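# Press a jar's lid firmly until it snaps on

## Task

A loose jar stands on the table. Push its lid down hard enough that it clicks onto the jar everywhere around the edge and sits level on the rim; if only part of it latches, push on the part still raised. The lid must never be pressed with the wrist camera or its bracket (on the little-finger side at the heel of the palm), or the task fails. At the end the jar must be upright on the table, neither jar nor lid may still be moving, and the result must hold without the robot: release the lid and move the hands away.

## Robot and tools

Robot: two arms, left_arm and right_arm, facing each other across a table. Each ends in an identical five-finger right hand (not mirrored), so every hand number and axis means the same on both. Names are not image sides.

Scene frame: origin on the table top halfway between the arm bases, table at z = 0, +z up, left_arm's base on the +y side. Result positions are in metres, orientations as quaternions wxyz, velocities in m/s and rad/s. Printed positions can be slightly off, more so at long reach.

Hand point: a point fixed to the palm, 0.05 m in front of it, where index pad and thumb tip meet in a pinch. Its +z runs along straightened fingers (fingertips 0.06-0.07 m beyond it), +y points out of the palm, +x points across the palm toward the little finger. The hand extends 0.08 m along +x; toward the thumb 0.02 m if the thumb is turned in front of the palm, up to 0.09 m otherwise. The wrist bracket and camera sit on the little-finger side, 0.03 m past the point along +y and 0.11 m out along +x. Pressing the lid with that part fails the task, so press with the palm, fingers or fingertips and keep +x side clear.

A row (used by both execute_actions and move): 28 numbers, each -1 to 1, always covering both arms even if one is idle. Order: left arm dx, dy, dz, rx, ry, rz, then left hand little, ring, middle, index, thumb_bend, thumb_turn, force_limit, speed; then the same 14 for the right arm. dx..rz are an offset, not a pose: a displacement from that hand point's measured pose at the start of the action, expressed in the hand point's own axes; 1.0 equals 0.6 m or 180 degrees; rx, ry, rz form one rotation vector. Every row of an action is measured from the same start pose, not from the row before. Optionally append 12 numbers from 0 to 1: stiffness scales for each joint, left arm's six then right arm's six, in Joint positions order; they persist until changed.

Hand numbers are absolute targets, not offsets. Fingers: +1 straight, -1 fully curled. thumb_bend: +1 straight, -1 bent. thumb_turn: +1 beside the palm, -1 across in front of it. A pinch is near index -0.22, thumb_bend -0.75, thumb_turn -0.57. force_limit maps -1..+1 to roughly 0..10 N fingertip force (0..15 N for thumb motors) at which a closing motor halts; speed maps -1..+1 to nearly still..full (full travel 0.6 s). No value means unchanged: to keep a hand as it is, resend its last eight numbers, or initially its hand_measured six plus hand_force_limit and hand_speed. A motor only starts when its target changes by 0.01 or more.

execute_actions(actions): a list of actions; each action is up to 15 rows, one per 1/30 s step, the last row repeated to fill 15 steps. An empty list just returns state and images. Each step the commanded pose is clipped to within 100 mm and 16 degrees of the measured pose; large moves need several actions.

move(target, speed, stop_force, blocking): target is one row; its offsets count from the pose in the latest result, and the hands' numbers are sent at the start. Both hand points travel straight toward their goals, finishing together, lasting 0.5-10 s. speed is path top speed in m/s, 0.002-0.5 (default 0.25; turning up to twice that in rad/s). stop_force, in N from 9 to 40, one value for both arms, ends an arm's path when its wrist sensor feels that much extra push along the direction of travel; that arm then backs up two steps and holds. With it, a slow move may aim well beyond the contact. Don't rely on it while rotating, omit it when lifting off something, and expect the press to overshoot briefly. Without it the arms are stiff: aiming even slightly into something firm can cause a fault. blocking=false returns after 0.5 s (not with stop_force); use wait(0) to check, and call wait or stop before new motion.

wait(seconds): 0 to 10 s, arms hold their last command. stop(): brakes a running move. zoom_image(camera, region): region [x0, y0, x1, y1] in pixels, at most 504x504, from cam_high (896x504), cam_low (896x504), cam_left_wrist or cam_right_wrist (616x616). show_instructions(): shows reference images. finished_scene(scene): ends the scene with the given number; irreversible, so only call once the lid is latched, released and everything is still.

Results: per-arm pose and velocity, Hand target lines, joint positions and torques, wrist force and torque (in the end effector axes; noisy, offset up to about 4 N, saturate near 50 N; pressing a surface reads as force back into the arm), hand_measured, hand_stopped_by (moving, target, force, stalled, fault), hand_load_n (positive pushes a finger open). A move adds a 'move:' line with its ending (done, off_target, moving, held, contact, fault), limits (paced = pose clipped, held = steps blocked) and remaining distances. 'pose unreachable' means the clearance check altered that arm's command.

Avoid: joint torques past limits (wrist joints 25.2 N m, others 135 N m) or 150 N on any part, which halts the arm for 10 s; hard collisions or pressing between the two arms; knocking the jar over or off the table; fast impacts; long static loads that overheat motors (warning from 70 °C, brakes at 85 °C). Approach the lid slowly from above, push down with a stop_force, check visually that it sits level, press the raised side if needed, then lift clear without stop_force.

Each tool is called after ">>>" as name(argument=value, ...) on one line, values as JSON.

Reference images:

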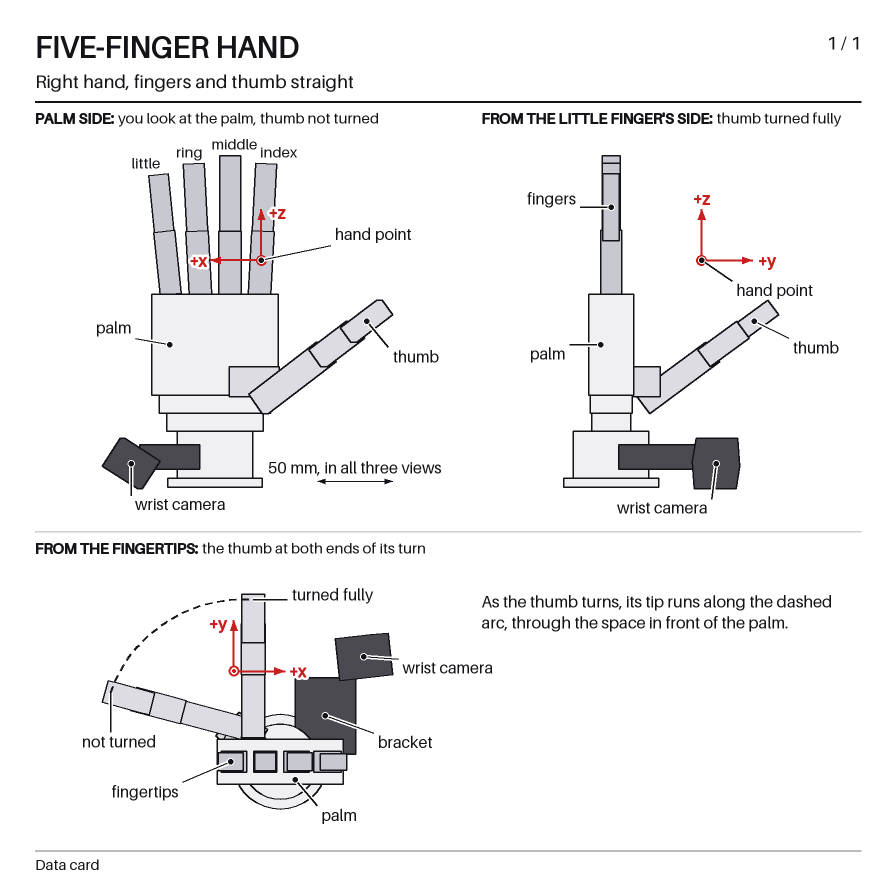

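## Session

>>> execute_actions(actions=[])

Scene clock: 0.00 s.
left_arm: end_effector_position=(+0.3135, +0.3933, +0.4830) hand_measured=(+1.000, +1.000, +1.000, +1.000, +1.000, +1.000) hand_load_n=(+0.0, +0.0, +0.0, +0.0, +0.0, +0.0) hand_stopped_by=(target, target, target, target, target, target) hand_force_limit=0.00 hand_speed=-0.80 end_effector_quat_wxyz=(+0.009, +0.405, +0.914, -0.009) end_effector_velocity=(+0.000, +0.000, +0.000) end_effector_angular_velocity=(-0.000, -0.001, +0.000) | right_arm: end_effector_position=(+0.0865, -0.2554, +0.4892) hand_measured=(+1.000, +1.000, +1.000, +1.000, +1.000, +1.000) hand_load_n=(+0.0, +0.0, +0.0, +0.0, +0.0, +0.0) hand_stopped_by=(target, target, target, target, target, target) hand_force_limit=0.00 hand_speed=-0.80 end_effector_quat_wxyz=(+0.039, -0.386, +0.922, +0.009) end_effector_velocity=(-0.000, -0.000, -0.000) end_effector_angular_velocity=(+0.001, -0.001, +0.000)
Joint positions: left_arm=[ 0.537 -1.732  1.33   1.948  1.572 -1.917] | right_arm=[-1.181 -1.753  1.32   1.923  1.559 -1.885]
Joint velocities: left_arm=[ 0.    -0.    -0.001  0.    -0.001  0.   ] | right_arm=[ 0.    -0.001  0.001 -0.001 -0.    -0.   ]
Joint torques (N m, as the arm reports them, + toward a larger angle): no reading
Motor temperatures (°C, as the motors report them): left_arm=[30 29 32 37 36 36] | right_arm=[33 32 30 40 36 40]
Wrist force (N, on the end effector, along its own x y z axes, offset not removed): no reading
Wrist torque (N m, same axes, about the end effector's origin, offset not removed): no reading
Hand target (left_arm): +0.313, +0.393, +0.483; +0.009, +0.405, +0.914, -0.009
Hand target (right_arm): +0.086, -0.255, +0.489; +0.039, -0.386, +0.922, +0.009
Joint stiffness scale: left_arm=[1. 1. 1. 1. 1. 1.] | right_arm=[1. 1. 1. 1. 1. 1.]

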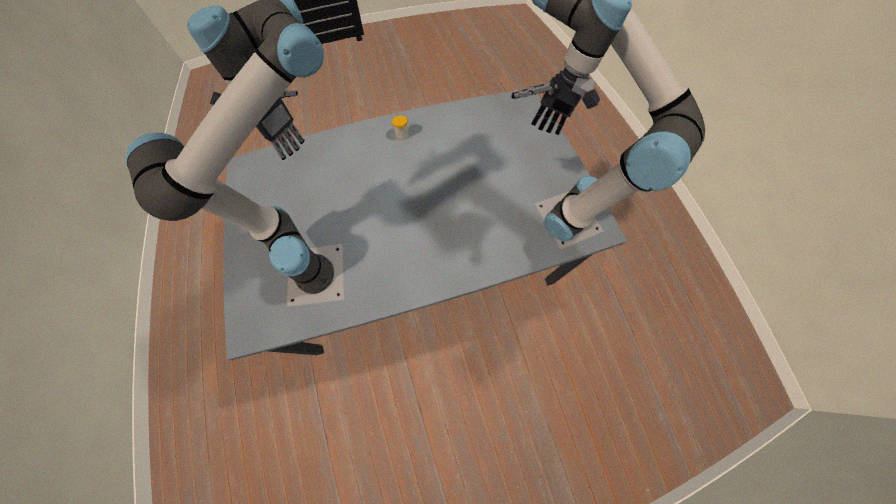

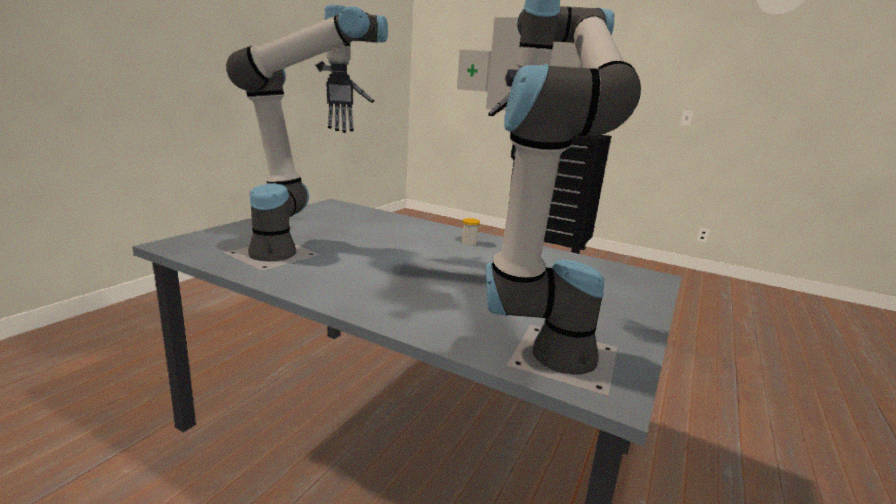

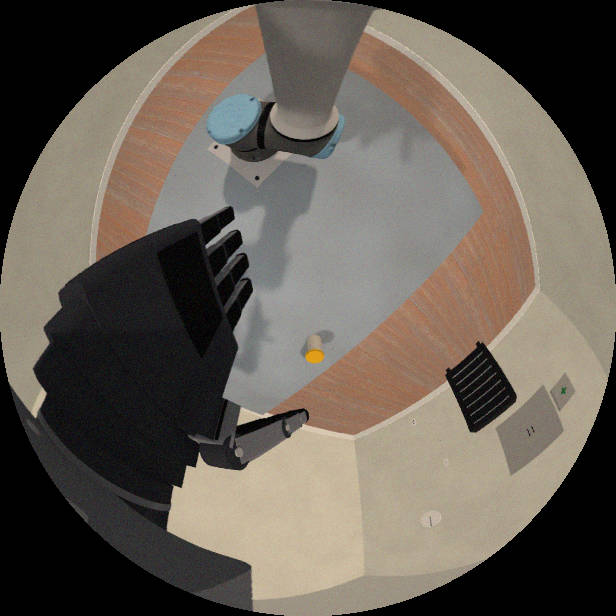

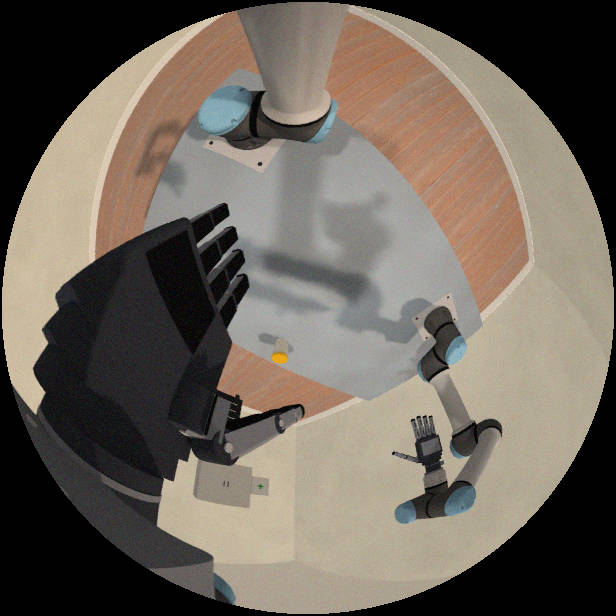

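>>> zoom_image(camera="cam_high", region=[360, 90, 440, 150])

>>> zoom_image(camera="cam_low", region=[430, 200, 510, 260])

Region (360, 90, 440, 150) of cam_high's 896x504 image, scaled by 6.300, with more detail than that image has; it fills the top 378 rows of this view, and the rest is white.

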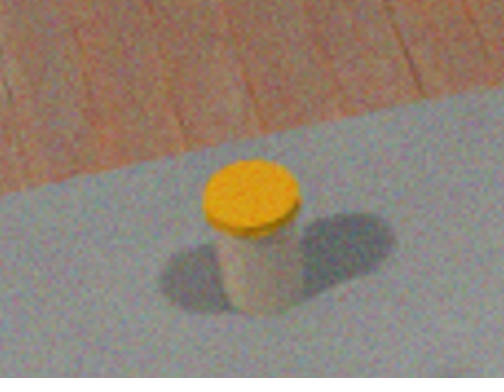

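Region (430, 200, 510, 260) of cam_low's 896x504 image, scaled by 6.300, with more detail than that image has; it fills the top 378 rows of this view, and the rest is white.

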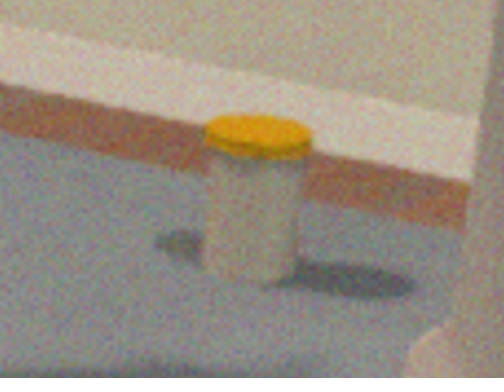

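>>> zoom_image(camera="cam_left_wrist", region=[285, 320, 345, 380])

>>> zoom_image(camera="cam_right_wrist", region=[250, 320, 310, 380])

Region (285, 320, 345, 380) of cam_left_wrist's 616x616 image, scaled by 8.400, with more detail than that image has.

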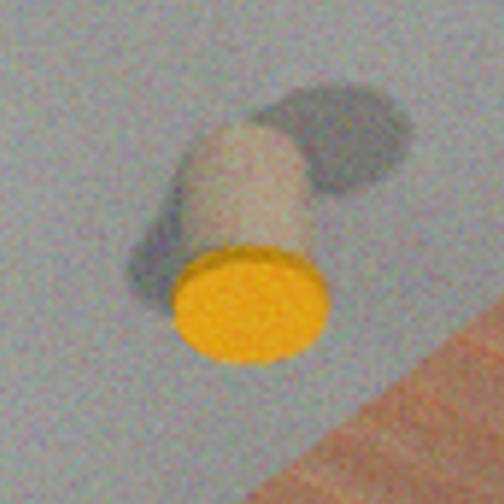

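Region (250, 320, 310, 380) of cam_right_wrist's 616x616 image, scaled by 8.400, with more detail than that image has.

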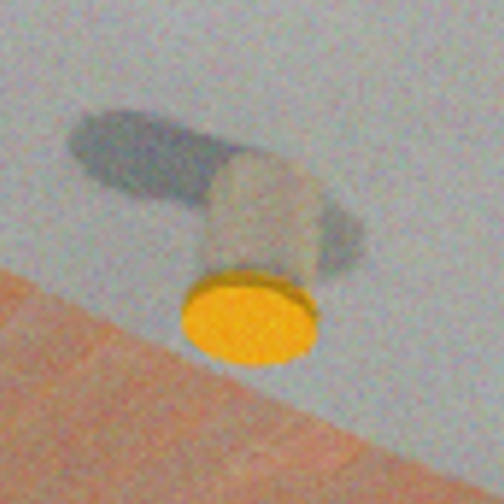

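>>> move(target=[-0.868,-0.0915,0.443,-0.373,-0.389,0.402,1,1,1,1,1,1,0,-0.8,0,0,0,0,0,0,1,1,1,1,1,1,0,-0.8], speed=0.4)

Scene clock: 47.60 s.
left_arm: end_effector_position=(+0.6232, -0.0359, +0.2296) hand_measured=(+1.000, +1.000, +1.000, +1.000, +1.000, +1.000) hand_load_n=(+0.0, +0.0, +0.0, +0.0, +0.0, +0.0) hand_stopped_by=(target, target, target, target, target, target) hand_force_limit=0.00 hand_speed=-0.80 end_effector_quat_wxyz=(+0.665, +0.667, +0.239, +0.236) end_effector_velocity=(-0.001, -0.002, -0.004) end_effector_angular_velocity=(+0.003, +0.001, -0.009) | right_arm: end_effector_position=(+0.0865, -0.2554, +0.4892) hand_measured=(+1.000, +1.000, +1.000, +1.000, +1.000, +1.000) hand_load_n=(+0.0, +0.0, +0.0, +0.0, +0.0, +0.0) hand_stopped_by=(target, target, target, target, target, target) hand_force_limit=0.00 hand_speed=-0.80 end_effector_quat_wxyz=(+0.039, -0.386, +0.922, +0.009) end_effector_velocity=(-0.000, +0.000, +0.000) end_effector_angular_velocity=(+0.001, -0.002, +0.003)
Joint positions: left_arm=[ 0.826 -0.995  1.682 -0.684  1.563 -0.003] | right_arm=[-1.181 -1.753  1.32   1.923  1.559 -1.885]
Joint velocities: left_arm=[ 0.001  0.007 -0.002 -0.002  0.01   0.001] | right_arm=[ 0.002 -0.001 -0.    -0.001 -0.    -0.002]
Joint torques (N m, as the arm reports them, + toward a larger angle): left_arm=[ -0.33 -34.59 -17.11  -2.36   0.56   0.3 ] | right_arm=[  1.08 -10.55 -17.27   2.05   0.09   0.22]
Motor temperatures (°C, as the motors report them): left_arm=[30 29 32 37 36 36] | right_arm=[33 32 30 40 36 40]
Wrist force (N, on the end effector, along its own x y z axes, offset not removed): left_arm=[-0.8 0.3 -1.2] | right_arm=[0.1 -0.7 1.6]
Wrist torque (N m, same axes, about the end effector's origin, offset not removed): left_arm=[0.11 0.13 -0.28] | right_arm=[-0.21 -0.01 0.07]
Hand target (left_arm): +0.624, -0.036, +0.229; +0.665, +0.667, +0.239, +0.237
Hand target (right_arm): +0.086, -0.255, +0.489; +0.039, -0.386, +0.922, +0.009
Off the commanded pose (left_arm): 0.001 m, 0 deg.
Off the commanded pose (right_arm): 0.000 m, 0 deg.
Joint stiffness scale: left_arm=[1. 1. 1. 1. 1. 1.] | right_arm=[1. 1. 1. 1. 1. 1.]
move: done

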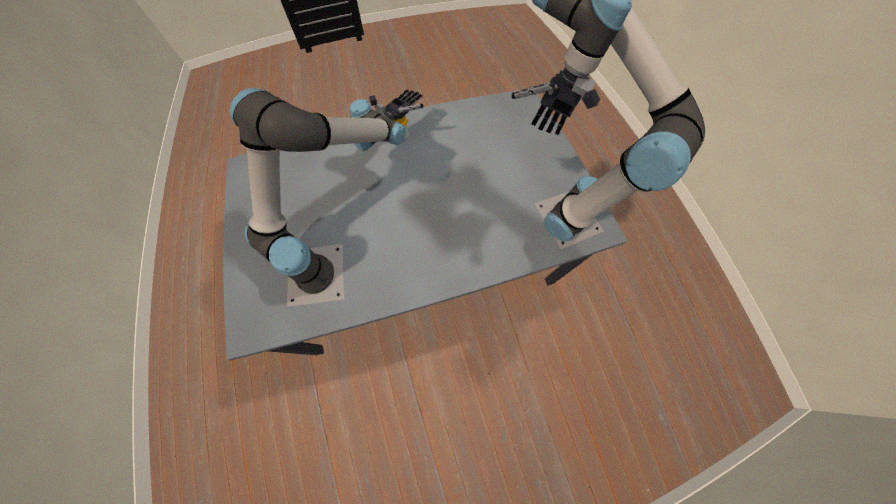

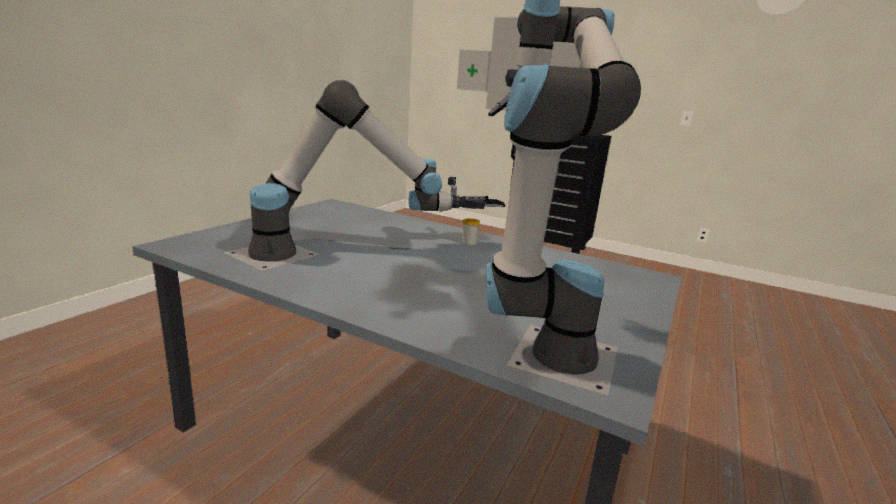

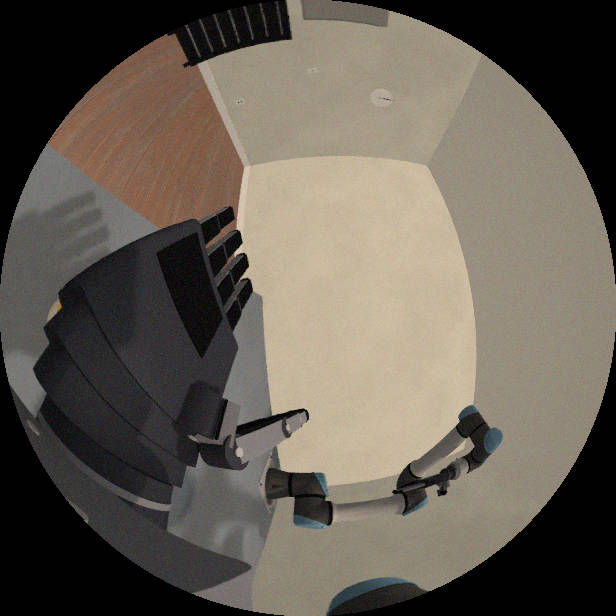

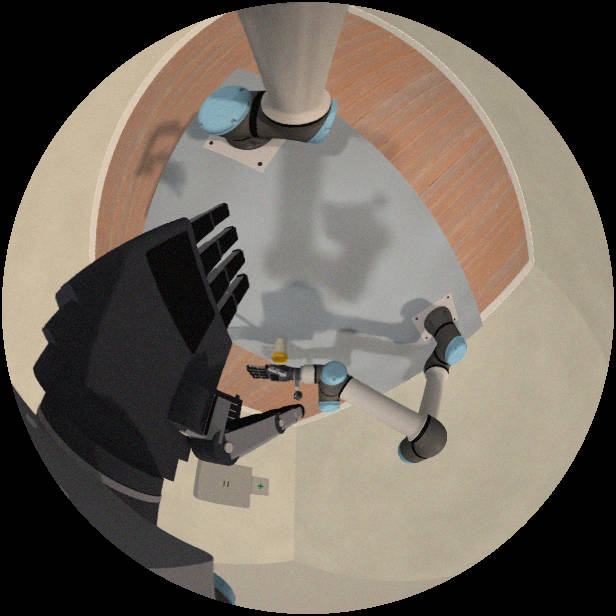

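>>> zoom_image(camera="cam_low", region=[400, 160, 520, 260])

>>> zoom_image(camera="cam_right_wrist", region=[235, 320, 345, 420])

>>> zoom_image(camera="cam_high", region=[350, 75, 440, 150])

>>> zoom_image(camera="cam_left_wrist", region=[0, 220, 150, 400])

Region (400, 160, 520, 260) of cam_low's 896x504 image, scaled by 4.200, with more detail than that image has.

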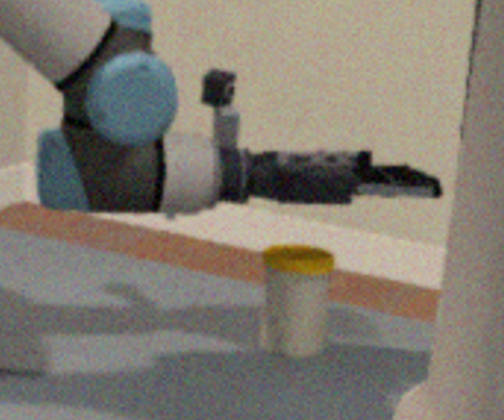

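Region (235, 320, 345, 420) of cam_right_wrist's 616x616 image, scaled by 4.582, with more detail than that image has; it fills the top 458 rows of this view, and the rest is white.

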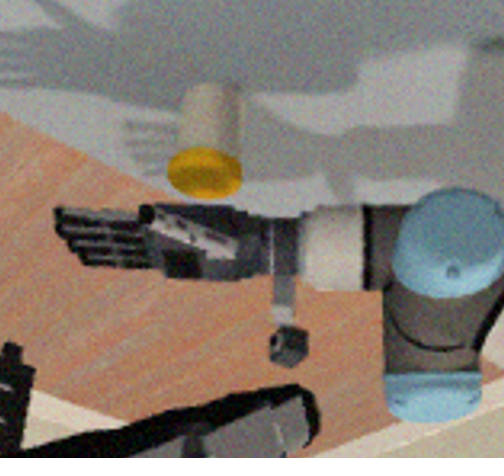

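Region (350, 75, 440, 150) of cam_high's 896x504 image, scaled by 5.600, with more detail than that image has.

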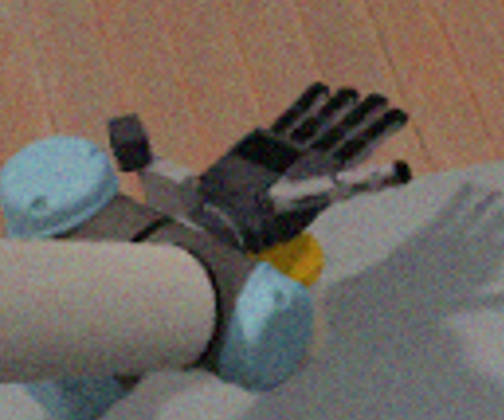

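Region (0, 220, 150, 400) of cam_left_wrist's 616x616 image, scaled by 2.800, with more detail than that image has.

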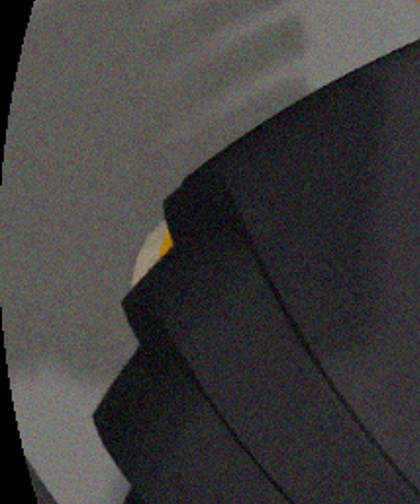

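>>> move(target=[0,-0.07,0,0,0,0,1,1,1,1,1,1,0,-0.8,0,0,0,0,0,0,1,1,1,1,1,1,0,-0.8], speed=0.1)

Scene clock: 56.73 s.
left_arm: end_effector_position=(+0.6232, -0.0361, +0.1885) hand_measured=(+1.000, +1.000, +1.000, +1.000, +1.000, +1.000) hand_load_n=(+0.0, +0.0, +0.0, +0.0, +0.0, +0.0) hand_stopped_by=(target, target, target, target, target, target) hand_force_limit=0.00 hand_speed=-0.80 end_effector_quat_wxyz=(+0.665, +0.667, +0.239, +0.236) end_effector_velocity=(-0.000, -0.001, +0.003) end_effector_angular_velocity=(-0.011, -0.009, +0.000) | right_arm: end_effector_position=(+0.0865, -0.2554, +0.4892) hand_measured=(+1.000, +1.000, +1.000, +1.000, +1.000, +1.000) hand_load_n=(+0.0, +0.0, +0.0, +0.0, +0.0, +0.0) hand_stopped_by=(target, target, target, target, target, target) hand_force_limit=0.00 hand_speed=-0.80 end_effector_quat_wxyz=(+0.039, -0.386, +0.922, +0.009) end_effector_velocity=(-0.001, -0.000, +0.000) end_effector_angular_velocity=(-0.001, +0.001, +0.002)
Joint positions: left_arm=[ 0.826 -0.93   1.704 -0.77   1.564 -0.003] | right_arm=[-1.181 -1.753  1.32   1.923  1.559 -1.885]
Joint velocities: left_arm=[-0.001  0.     0.001 -0.015 -0.001  0.   ] | right_arm=[ 0.    -0.001  0.     0.001  0.    -0.001]
Joint torques (N m, as the arm reports them, + toward a larger angle): left_arm=[ -1.94 -38.95 -14.56  -1.78  -0.72   0.09] | right_arm=[  0.64  -9.71 -17.16   2.14  -0.08   0.26]
Motor temperatures (°C, as the motors report them): left_arm=[30 29 32 37 36 36] | right_arm=[33 32 30 40 36 40]
Wrist force (N, on the end effector, along its own x y z axes, offset not removed): left_arm=[4.1 0.1 3.4] | right_arm=[-1.9 1.2 0.6]
Wrist torque (N m, same axes, about the end effector's origin, offset not removed): left_arm=[-0.21 -0.61 0.07] | right_arm=[0.33 0.35 -0.16]
Hand target (left_arm): +0.623, -0.036, +0.188; +0.665, +0.667, +0.239, +0.236
Hand target (right_arm): +0.086, -0.255, +0.489; +0.039, -0.386, +0.922, +0.009
Off the commanded pose (left_arm): 0.001 m, 0 deg.
Off the commanded pose (right_arm): 0.000 m, 0 deg.
Joint stiffness scale: left_arm=[1. 1. 1. 1. 1. 1.] | right_arm=[1. 1. 1. 1. 1. 1.]
move: done

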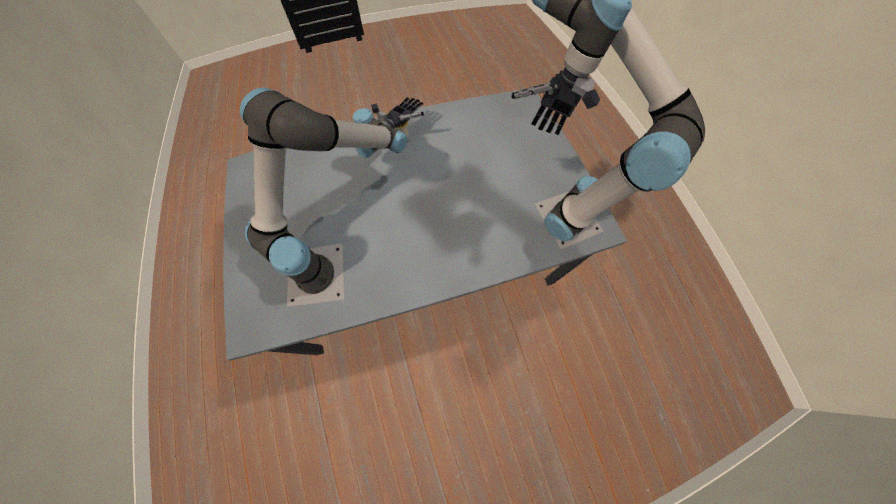

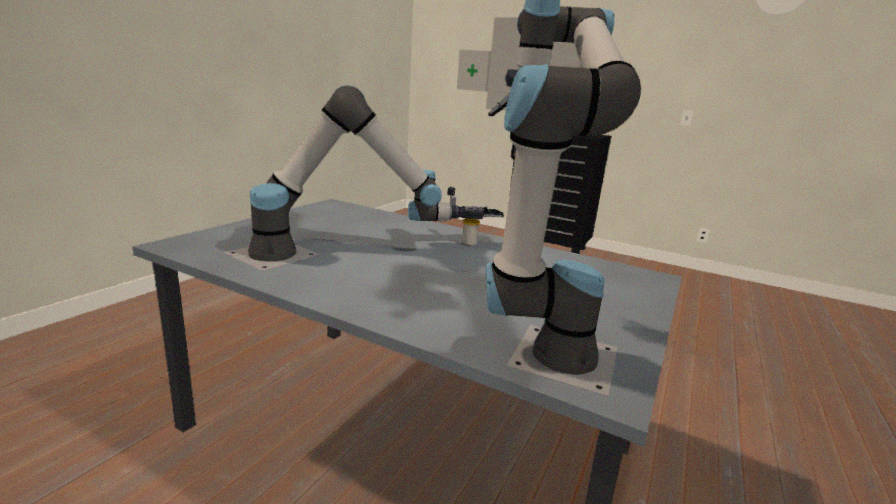

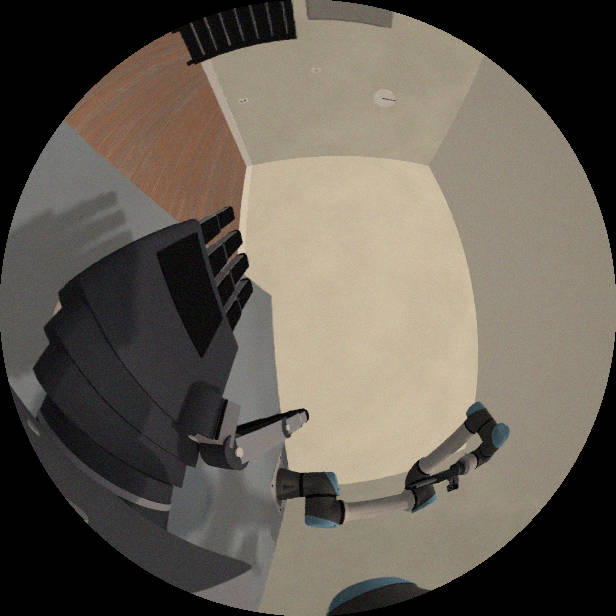

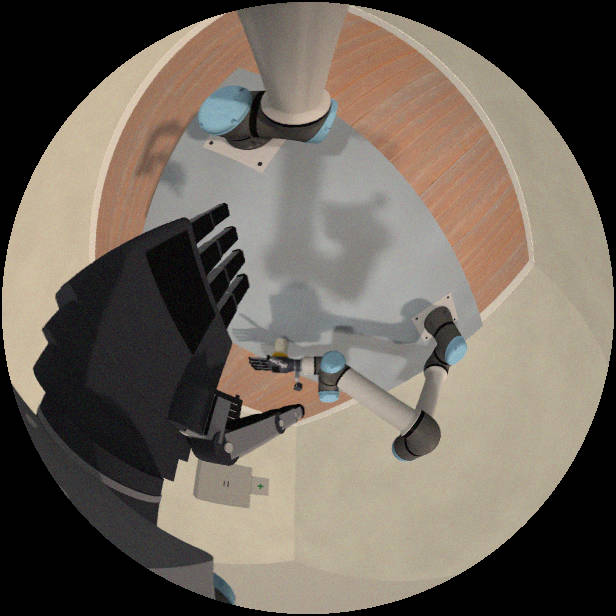

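>>> zoom_image(camera="cam_low", region=[420, 180, 510, 255])

>>> zoom_image(camera="cam_right_wrist", region=[240, 325, 330, 400])

>>> zoom_image(camera="cam_high", region=[350, 75, 440, 150])

Region (420, 180, 510, 255) of cam_low's 896x504 image, scaled by 5.600, with more detail than that image has.

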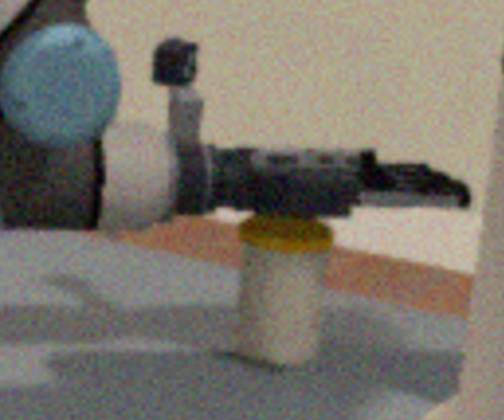

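Region (240, 325, 330, 400) of cam_right_wrist's 616x616 image, scaled by 5.600, with more detail than that image has.

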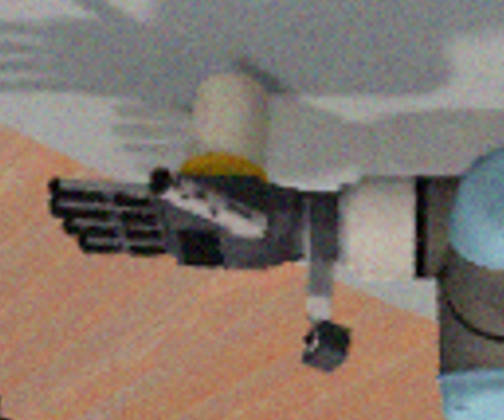

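Region (350, 75, 440, 150) of cam_high's 896x504 image, scaled by 5.600, with more detail than that image has.

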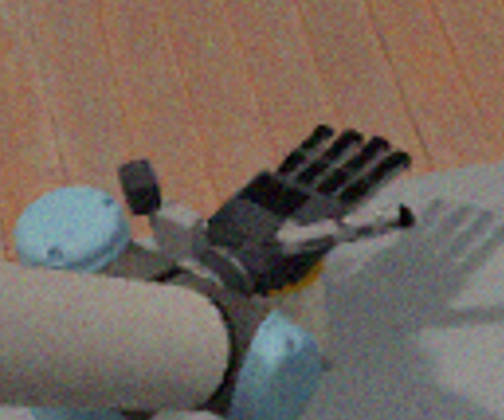

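>>> move(target=[0,-0.05,0,0,0,0,1,1,1,1,1,1,0,-0.8,0,0,0,0,0,0,1,1,1,1,1,1,0,-0.8], speed=0.012, stop_force=40)

Scene clock: 62.53 s.
left_arm: end_effector_position=(+0.6240, -0.0371, +0.1690) hand_measured=(+1.000, +1.000, +1.000, +1.000, +1.000, +1.000) hand_load_n=(+0.0, +0.0, +0.0, +0.0, +0.0, +0.0) hand_stopped_by=(target, target, target, target, target, target) hand_force_limit=0.00 hand_speed=-0.80 end_effector_quat_wxyz=(+0.670, +0.662, +0.237, +0.238) end_effector_velocity=(+0.000, -0.000, +0.000) end_effector_angular_velocity=(-0.004, -0.004, +0.000) | right_arm: end_effector_position=(+0.0865, -0.2554, +0.4892) hand_measured=(+1.000, +1.000, +1.000, +1.000, +1.000, +1.000) hand_load_n=(+0.0, +0.0, +0.0, +0.0, +0.0, +0.0) hand_stopped_by=(target, target, target, target, target, target) hand_force_limit=0.00 hand_speed=-0.80 end_effector_quat_wxyz=(+0.039, -0.386, +0.922, +0.009) end_effector_velocity=(-0.000, +0.000, -0.000) end_effector_angular_velocity=(-0.000, +0.000, +0.001)
Joint positions: left_arm=[ 0.826 -0.889  1.709 -0.832  1.564 -0.003] | right_arm=[-1.181 -1.753  1.32   1.923  1.559 -1.885]
Joint velocities: left_arm=[-0.     0.002  0.    -0.008 -0.     0.   ] | right_arm=[ 0.     0.     0.    -0.    -0.    -0.001]
Joint torques (N m, as the arm reports them, + toward a larger angle): left_arm=[ -2.14 -33.04 -10.34  -0.87  -0.18   0.09] | right_arm=[  0.74  -9.67 -17.27   2.13   0.14   0.08]
Motor temperatures (°C, as the motors report them): left_arm=[30 29 32 37 36 36] | right_arm=[33 32 30 40 36 40]
Wrist force (N, on the end effector, along its own x y z axes, offset not removed): left_arm=[-0.7 10.1 -1.2] | right_arm=[1.2 -0.3 1.6]
Wrist torque (N m, same axes, about the end effector's origin, offset not removed): left_arm=[0.99 0.50 -0.23] | right_arm=[-0.10 -0.21 0.09]
Hand target (left_arm): +0.623, -0.036, +0.159; +0.665, +0.667, +0.239, +0.236
Hand target (right_arm): +0.086, -0.255, +0.489; +0.039, -0.386, +0.922, +0.009
Off the commanded pose (left_arm): 0.011 m, 1 deg.
Off the commanded pose (right_arm): 0.000 m, 0 deg.
Joint stiffness scale: left_arm=[1. 1. 1. 1. 1. 1.] | right_arm=[1. 1. 1. 1. 1. 1.]
move: off_target (left_arm)

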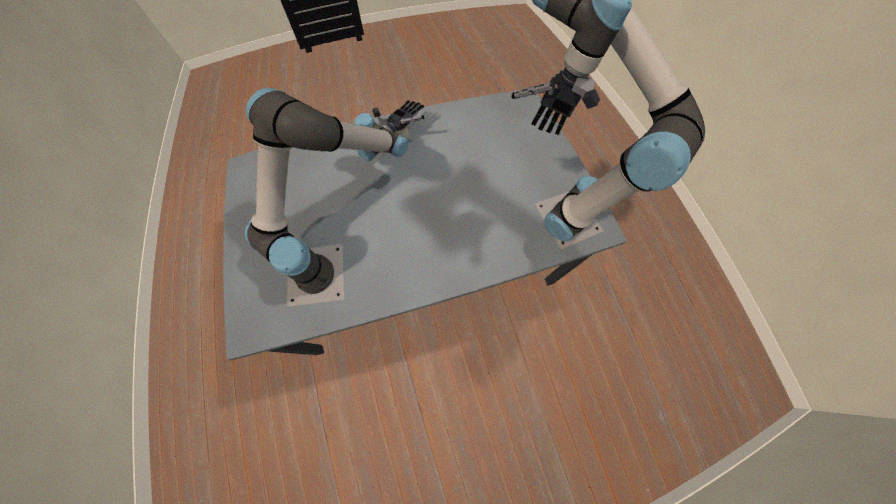

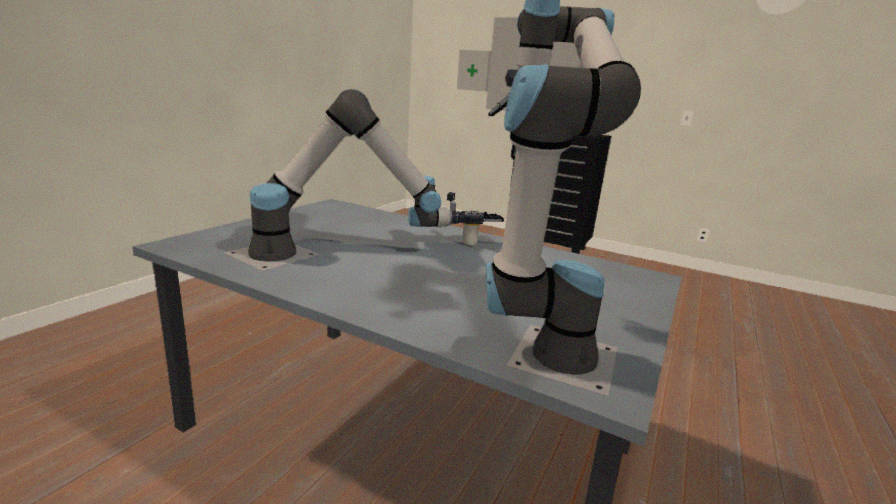

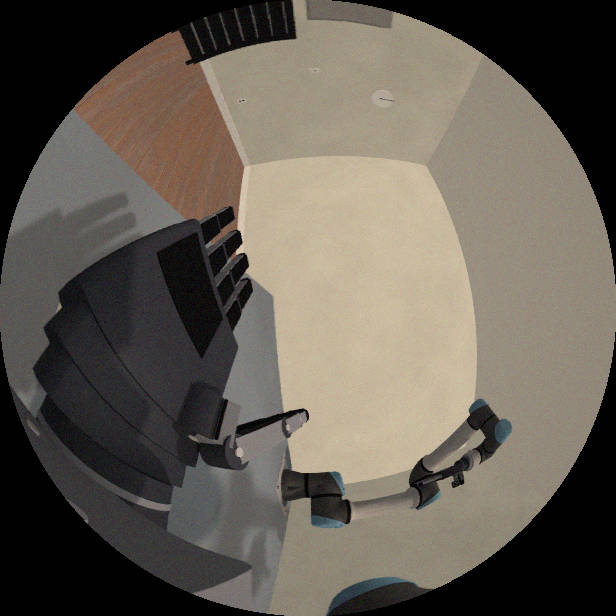

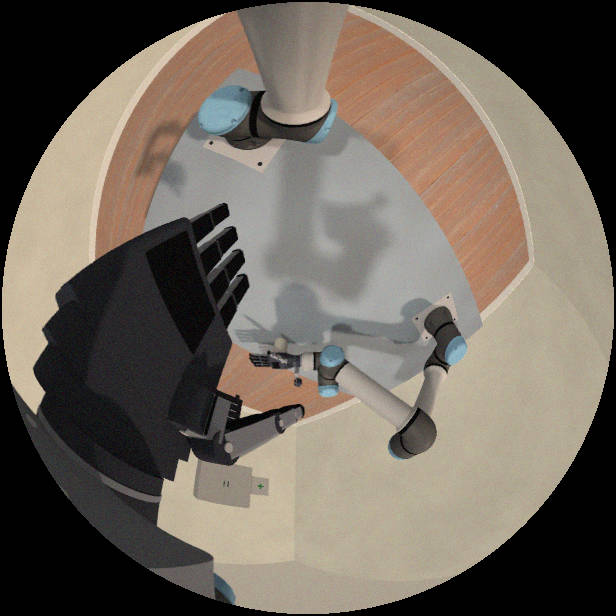

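>>> execute_actions(actions=[[[0,-0.022,-0.003,0.007,0,0,1,1,1,1,1,1,0,-0.8,0,0,0,0,0,0,1,1,1,1,1,1,0,-0.8],[0,-0.026,-0.0035,0.0085,0,0,1,1,1,1,1,1,0,-0.8,0,0,0,0,0,0,1,1,1,1,1,1,0,-0.8],[0,-0.030,-0.004,0.010,0,0,1,1,1,1,1,1,0,-0.8,0,0,0,0,0,0,1,1,1,1,1,1,0,-0.8],[0,-0.034,-0.005,0.0115,0,0,1,1,1,1,1,1,0,-0.8,0,0,0,0,0,0,1,1,1,1,1,1,0,-0.8],[0,-0.038,-0.0055,0.013,0,0,1,1,1,1,1,1,0,-0.8,0,0,0,0,0,0,1,1,1,1,1,1,0,-0.8],[0,-0.042,-0.006,0.0145,0,0,1,1,1,1,1,1,0,-0.8,0,0,0,0,0,0,1,1,1,1,1,1,0,-0.8],[0,-0.046,-0.007,0.016,0,0,1,1,1,1,1,1,0,-0.8,0,0,0,0,0,0,1,1,1,1,1,1,0,-0.8],[0,-0.050,-0.0075,0.0175,0,0,1,1,1,1,1,1,0,-0.8,0,0,0,0,0,0,1,1,1,1,1,1,0,-0.8],[0,-0.054,-0.008,0.019,0,0,1,1,1,1,1,1,0,-0.8,0,0,0,0,0,0,1,1,1,1,1,1,0,-0.8],[0,-0.058,-0.009,0.0205,0,0,1,1,1,1,1,1,0,-0.8,0,0,0,0,0,0,1,1,1,1,1,1,0,-0.8],[0,-0.062,-0.0095,0.022,0,0,1,1,1,1,1,1,0,-0.8,0,0,0,0,0,0,1,1,1,1,1,1,0,-0.8],[0,-0.066,-0.010,0.0235,0,0,1,1,1,1,1,1,0,-0.8,0,0,0,0,0,0,1,1,1,1,1,1,0,-0.8],[0,-0.070,-0.011,0.025,0,0,1,1,1,1,1,1,0,-0.8,0,0,0,0,0,0,1,1,1,1,1,1,0,-0.8],[0,-0.073,-0.0115,0.0265,0,0,1,1,1,1,1,1,0,-0.8,0,0,0,0,0,0,1,1,1,1,1,1,0,-0.8],[0,-0.076,-0.012,0.028,0,0,1,1,1,1,1,1,0,-0.8,0,0,0,0,0,0,1,1,1,1,1,1,0,-0.8]]])

>>> wait(seconds=0.5)

Scene clock: 75.77 s.
left_arm: end_effector_position=(+0.6241, -0.0372, +0.1674) hand_measured=(+1.000, +1.000, +1.000, +1.000, +1.000, +1.000) hand_load_n=(+0.0, +0.0, +0.0, +0.0, +0.0, +0.0) hand_stopped_by=(target, target, target, target, target, target) hand_force_limit=0.00 hand_speed=-0.80 end_effector_quat_wxyz=(+0.668, +0.664, +0.238, +0.237) end_effector_velocity=(+0.001, -0.001, -0.005) end_effector_angular_velocity=(+0.023, +0.018, -0.000) | right_arm: end_effector_position=(+0.0865, -0.2554, +0.4892) hand_measured=(+1.000, +1.000, +1.000, +1.000, +1.000, +1.000) hand_load_n=(+0.0, +0.0, +0.0, +0.0, +0.0, +0.0) hand_stopped_by=(target, target, target, target, target, target) hand_force_limit=0.00 hand_speed=-0.80 end_effector_quat_wxyz=(+0.039, -0.386, +0.922, +0.009) end_effector_velocity=(-0.000, +0.000, -0.000) end_effector_angular_velocity=(+0.000, -0.000, +0.001)
Joint positions: left_arm=[ 0.826 -0.888  1.708 -0.824  1.564 -0.003] | right_arm=[-1.181 -1.753  1.32   1.923  1.559 -1.885]
Joint velocities: left_arm=[ 0.     0.001 -0.01   0.038  0.    -0.   ] | right_arm=[ 0.001  0.     0.    -0.     0.    -0.   ]
Joint torques (N m, as the arm reports them, + toward a larger angle): left_arm=[ -2.01 -16.59   2.43   6.82  -0.36  -0.08] | right_arm=[  0.6   -9.63 -17.25   2.    -0.04   0.24]
Motor temperatures (°C, as the motors report them): left_arm=[30 29 32 37 36 36] | right_arm=[33 32 30 40 36 40]
Wrist force (N, on the end effector, along its own x y z axes, offset not removed): left_arm=[7.5 31.8 9.0] | right_arm=[-1.5 -2.7 3.0]
Wrist torque (N m, same axes, about the end effector's origin, offset not removed): left_arm=[0.86 -1.18 1.14] | right_arm=[-0.59 0.22 -0.08]
Hand target (left_arm): +0.619, -0.031, +0.124; +0.641, +0.691, +0.247, +0.227
Hand target (right_arm): +0.086, -0.255, +0.489; +0.039, -0.386, +0.922, +0.009
Off the commanded pose (left_arm): 0.045 m, 5 deg.
Off the commanded pose (right_arm): 0.000 m, 0 deg.
Joint stiffness scale: left_arm=[1. 1. 1. 1. 1. 1.] | right_arm=[1. 1. 1. 1. 1. 1.]

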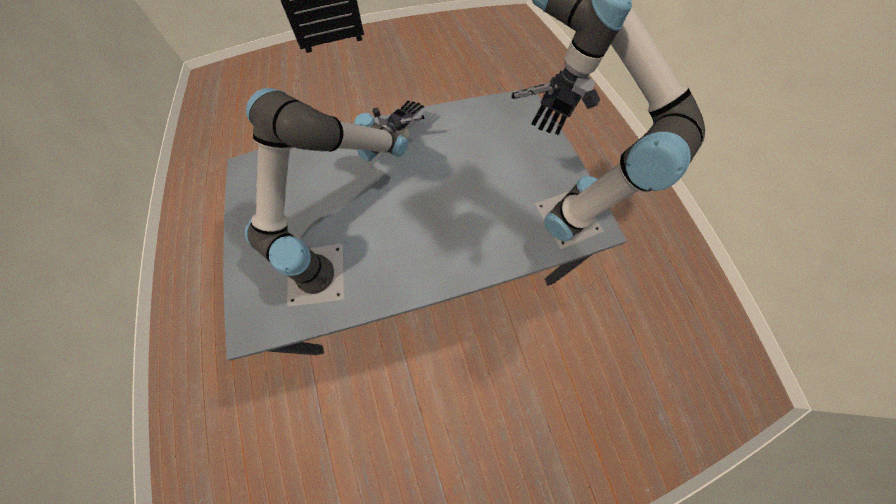

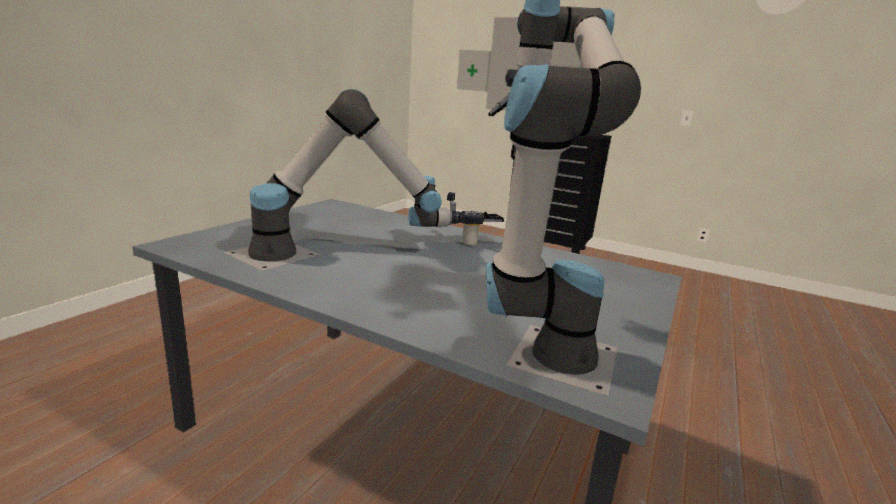

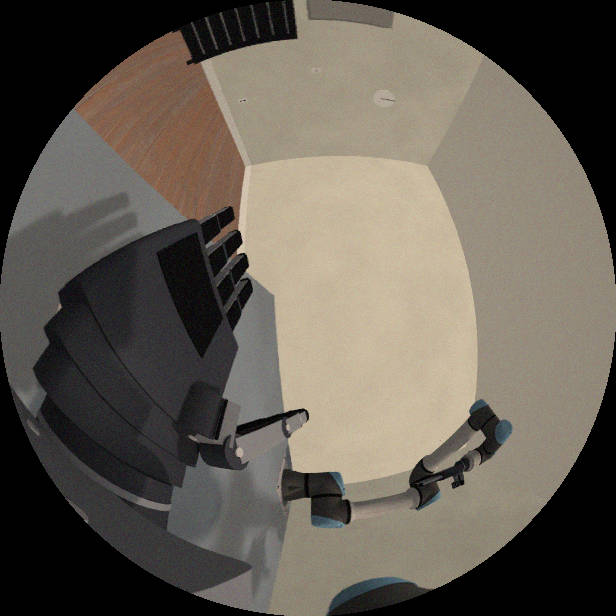

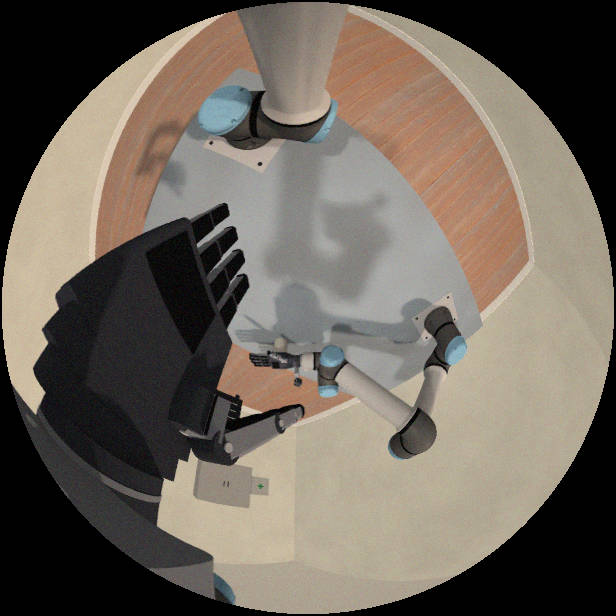

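Scene clock: 76.27 s.
left_arm: end_effector_position=(+0.6240, -0.0371, +0.1648) hand_measured=(+1.000, +1.000, +1.000, +1.000, +1.000, +1.000) hand_load_n=(+0.0, +0.0, +0.0, +0.0, +0.0, +0.0) hand_stopped_by=(target, target, target, target, target, target) hand_force_limit=0.00 hand_speed=-0.80 end_effector_quat_wxyz=(+0.665, +0.667, +0.239, +0.236) end_effector_velocity=(+0.000, +0.000, +0.001) end_effector_angular_velocity=(-0.002, -0.000, -0.000) | right_arm: end_effector_position=(+0.0865, -0.2554, +0.4892) hand_measured=(+1.000, +1.000, +1.000, +1.000, +1.000, +1.000) hand_load_n=(+0.0, +0.0, +0.0, +0.0, +0.0, +0.0) hand_stopped_by=(target, target, target, target, target, target) hand_force_limit=0.00 hand_speed=-0.80 end_effector_quat_wxyz=(+0.039, -0.386, +0.922, +0.009) end_effector_velocity=(-0.000, -0.000, -0.000) end_effector_angular_velocity=(-0.000, +0.001, -0.000)
Joint positions: left_arm=[ 0.826 -0.887  1.707 -0.815  1.564 -0.003] | right_arm=[-1.181 -1.753  1.32   1.923  1.559 -1.885]
Joint velocities: left_arm=[ 0.    -0.001 -0.    -0.001  0.001 -0.001] | right_arm=[-0.001 -0.     0.001  0.    -0.    -0.   ]
Joint torques (N m, as the arm reports them, + toward a larger angle): left_arm=[ -2.49 -14.32   2.46   7.58  -0.31  -0.2 ] | right_arm=[  1.7   -8.45 -16.31   2.1   -0.13   0.05]
Motor temperatures (°C, as the motors report them): left_arm=[30 29 32 37 36 36] | right_arm=[33 32 30 40 36 40]
Wrist force (N, on the end effector, along its own x y z axes, offset not removed): left_arm=[-4.4 38.7 7.2] | right_arm=[-1.8 0.0 0.6]
Wrist torque (N m, same axes, about the end effector's origin, offset not removed): left_arm=[0.97 0.57 1.07] | right_arm=[-0.03 0.48 -0.02]
Hand target (left_arm): +0.619, -0.031, +0.124; +0.641, +0.691, +0.247, +0.227
Hand target (right_arm): +0.086, -0.255, +0.489; +0.039, -0.386, +0.922, +0.009
Off the commanded pose (left_arm): 0.042 m, 4 deg.
Off the commanded pose (right_arm): 0.000 m, 0 deg.
Joint stiffness scale: left_arm=[1. 1. 1. 1. 1. 1.] | right_arm=[1. 1. 1. 1. 1. 1.]
wait: 0.50 s; at rest by 0.33 s

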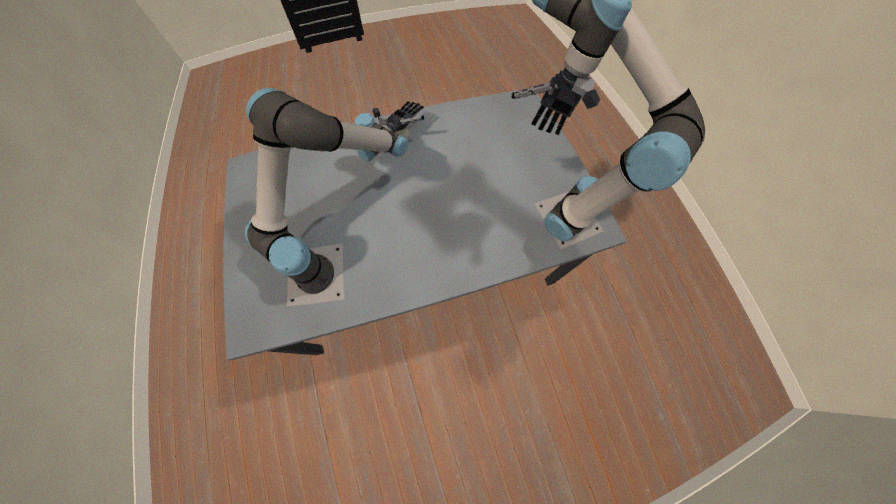

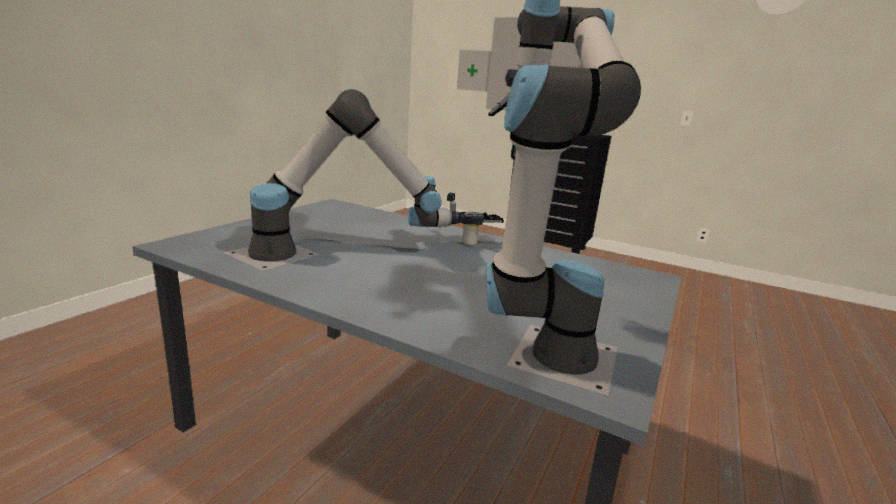

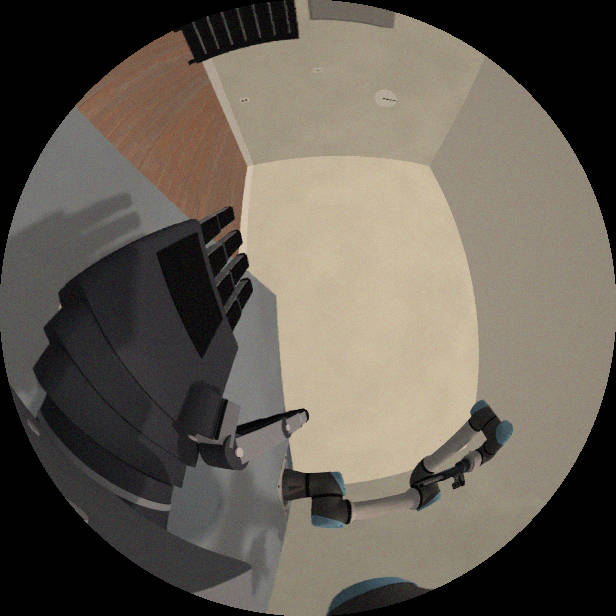

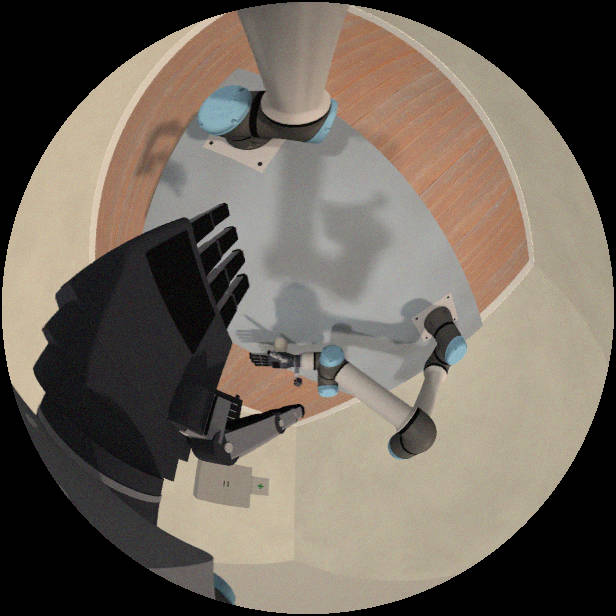

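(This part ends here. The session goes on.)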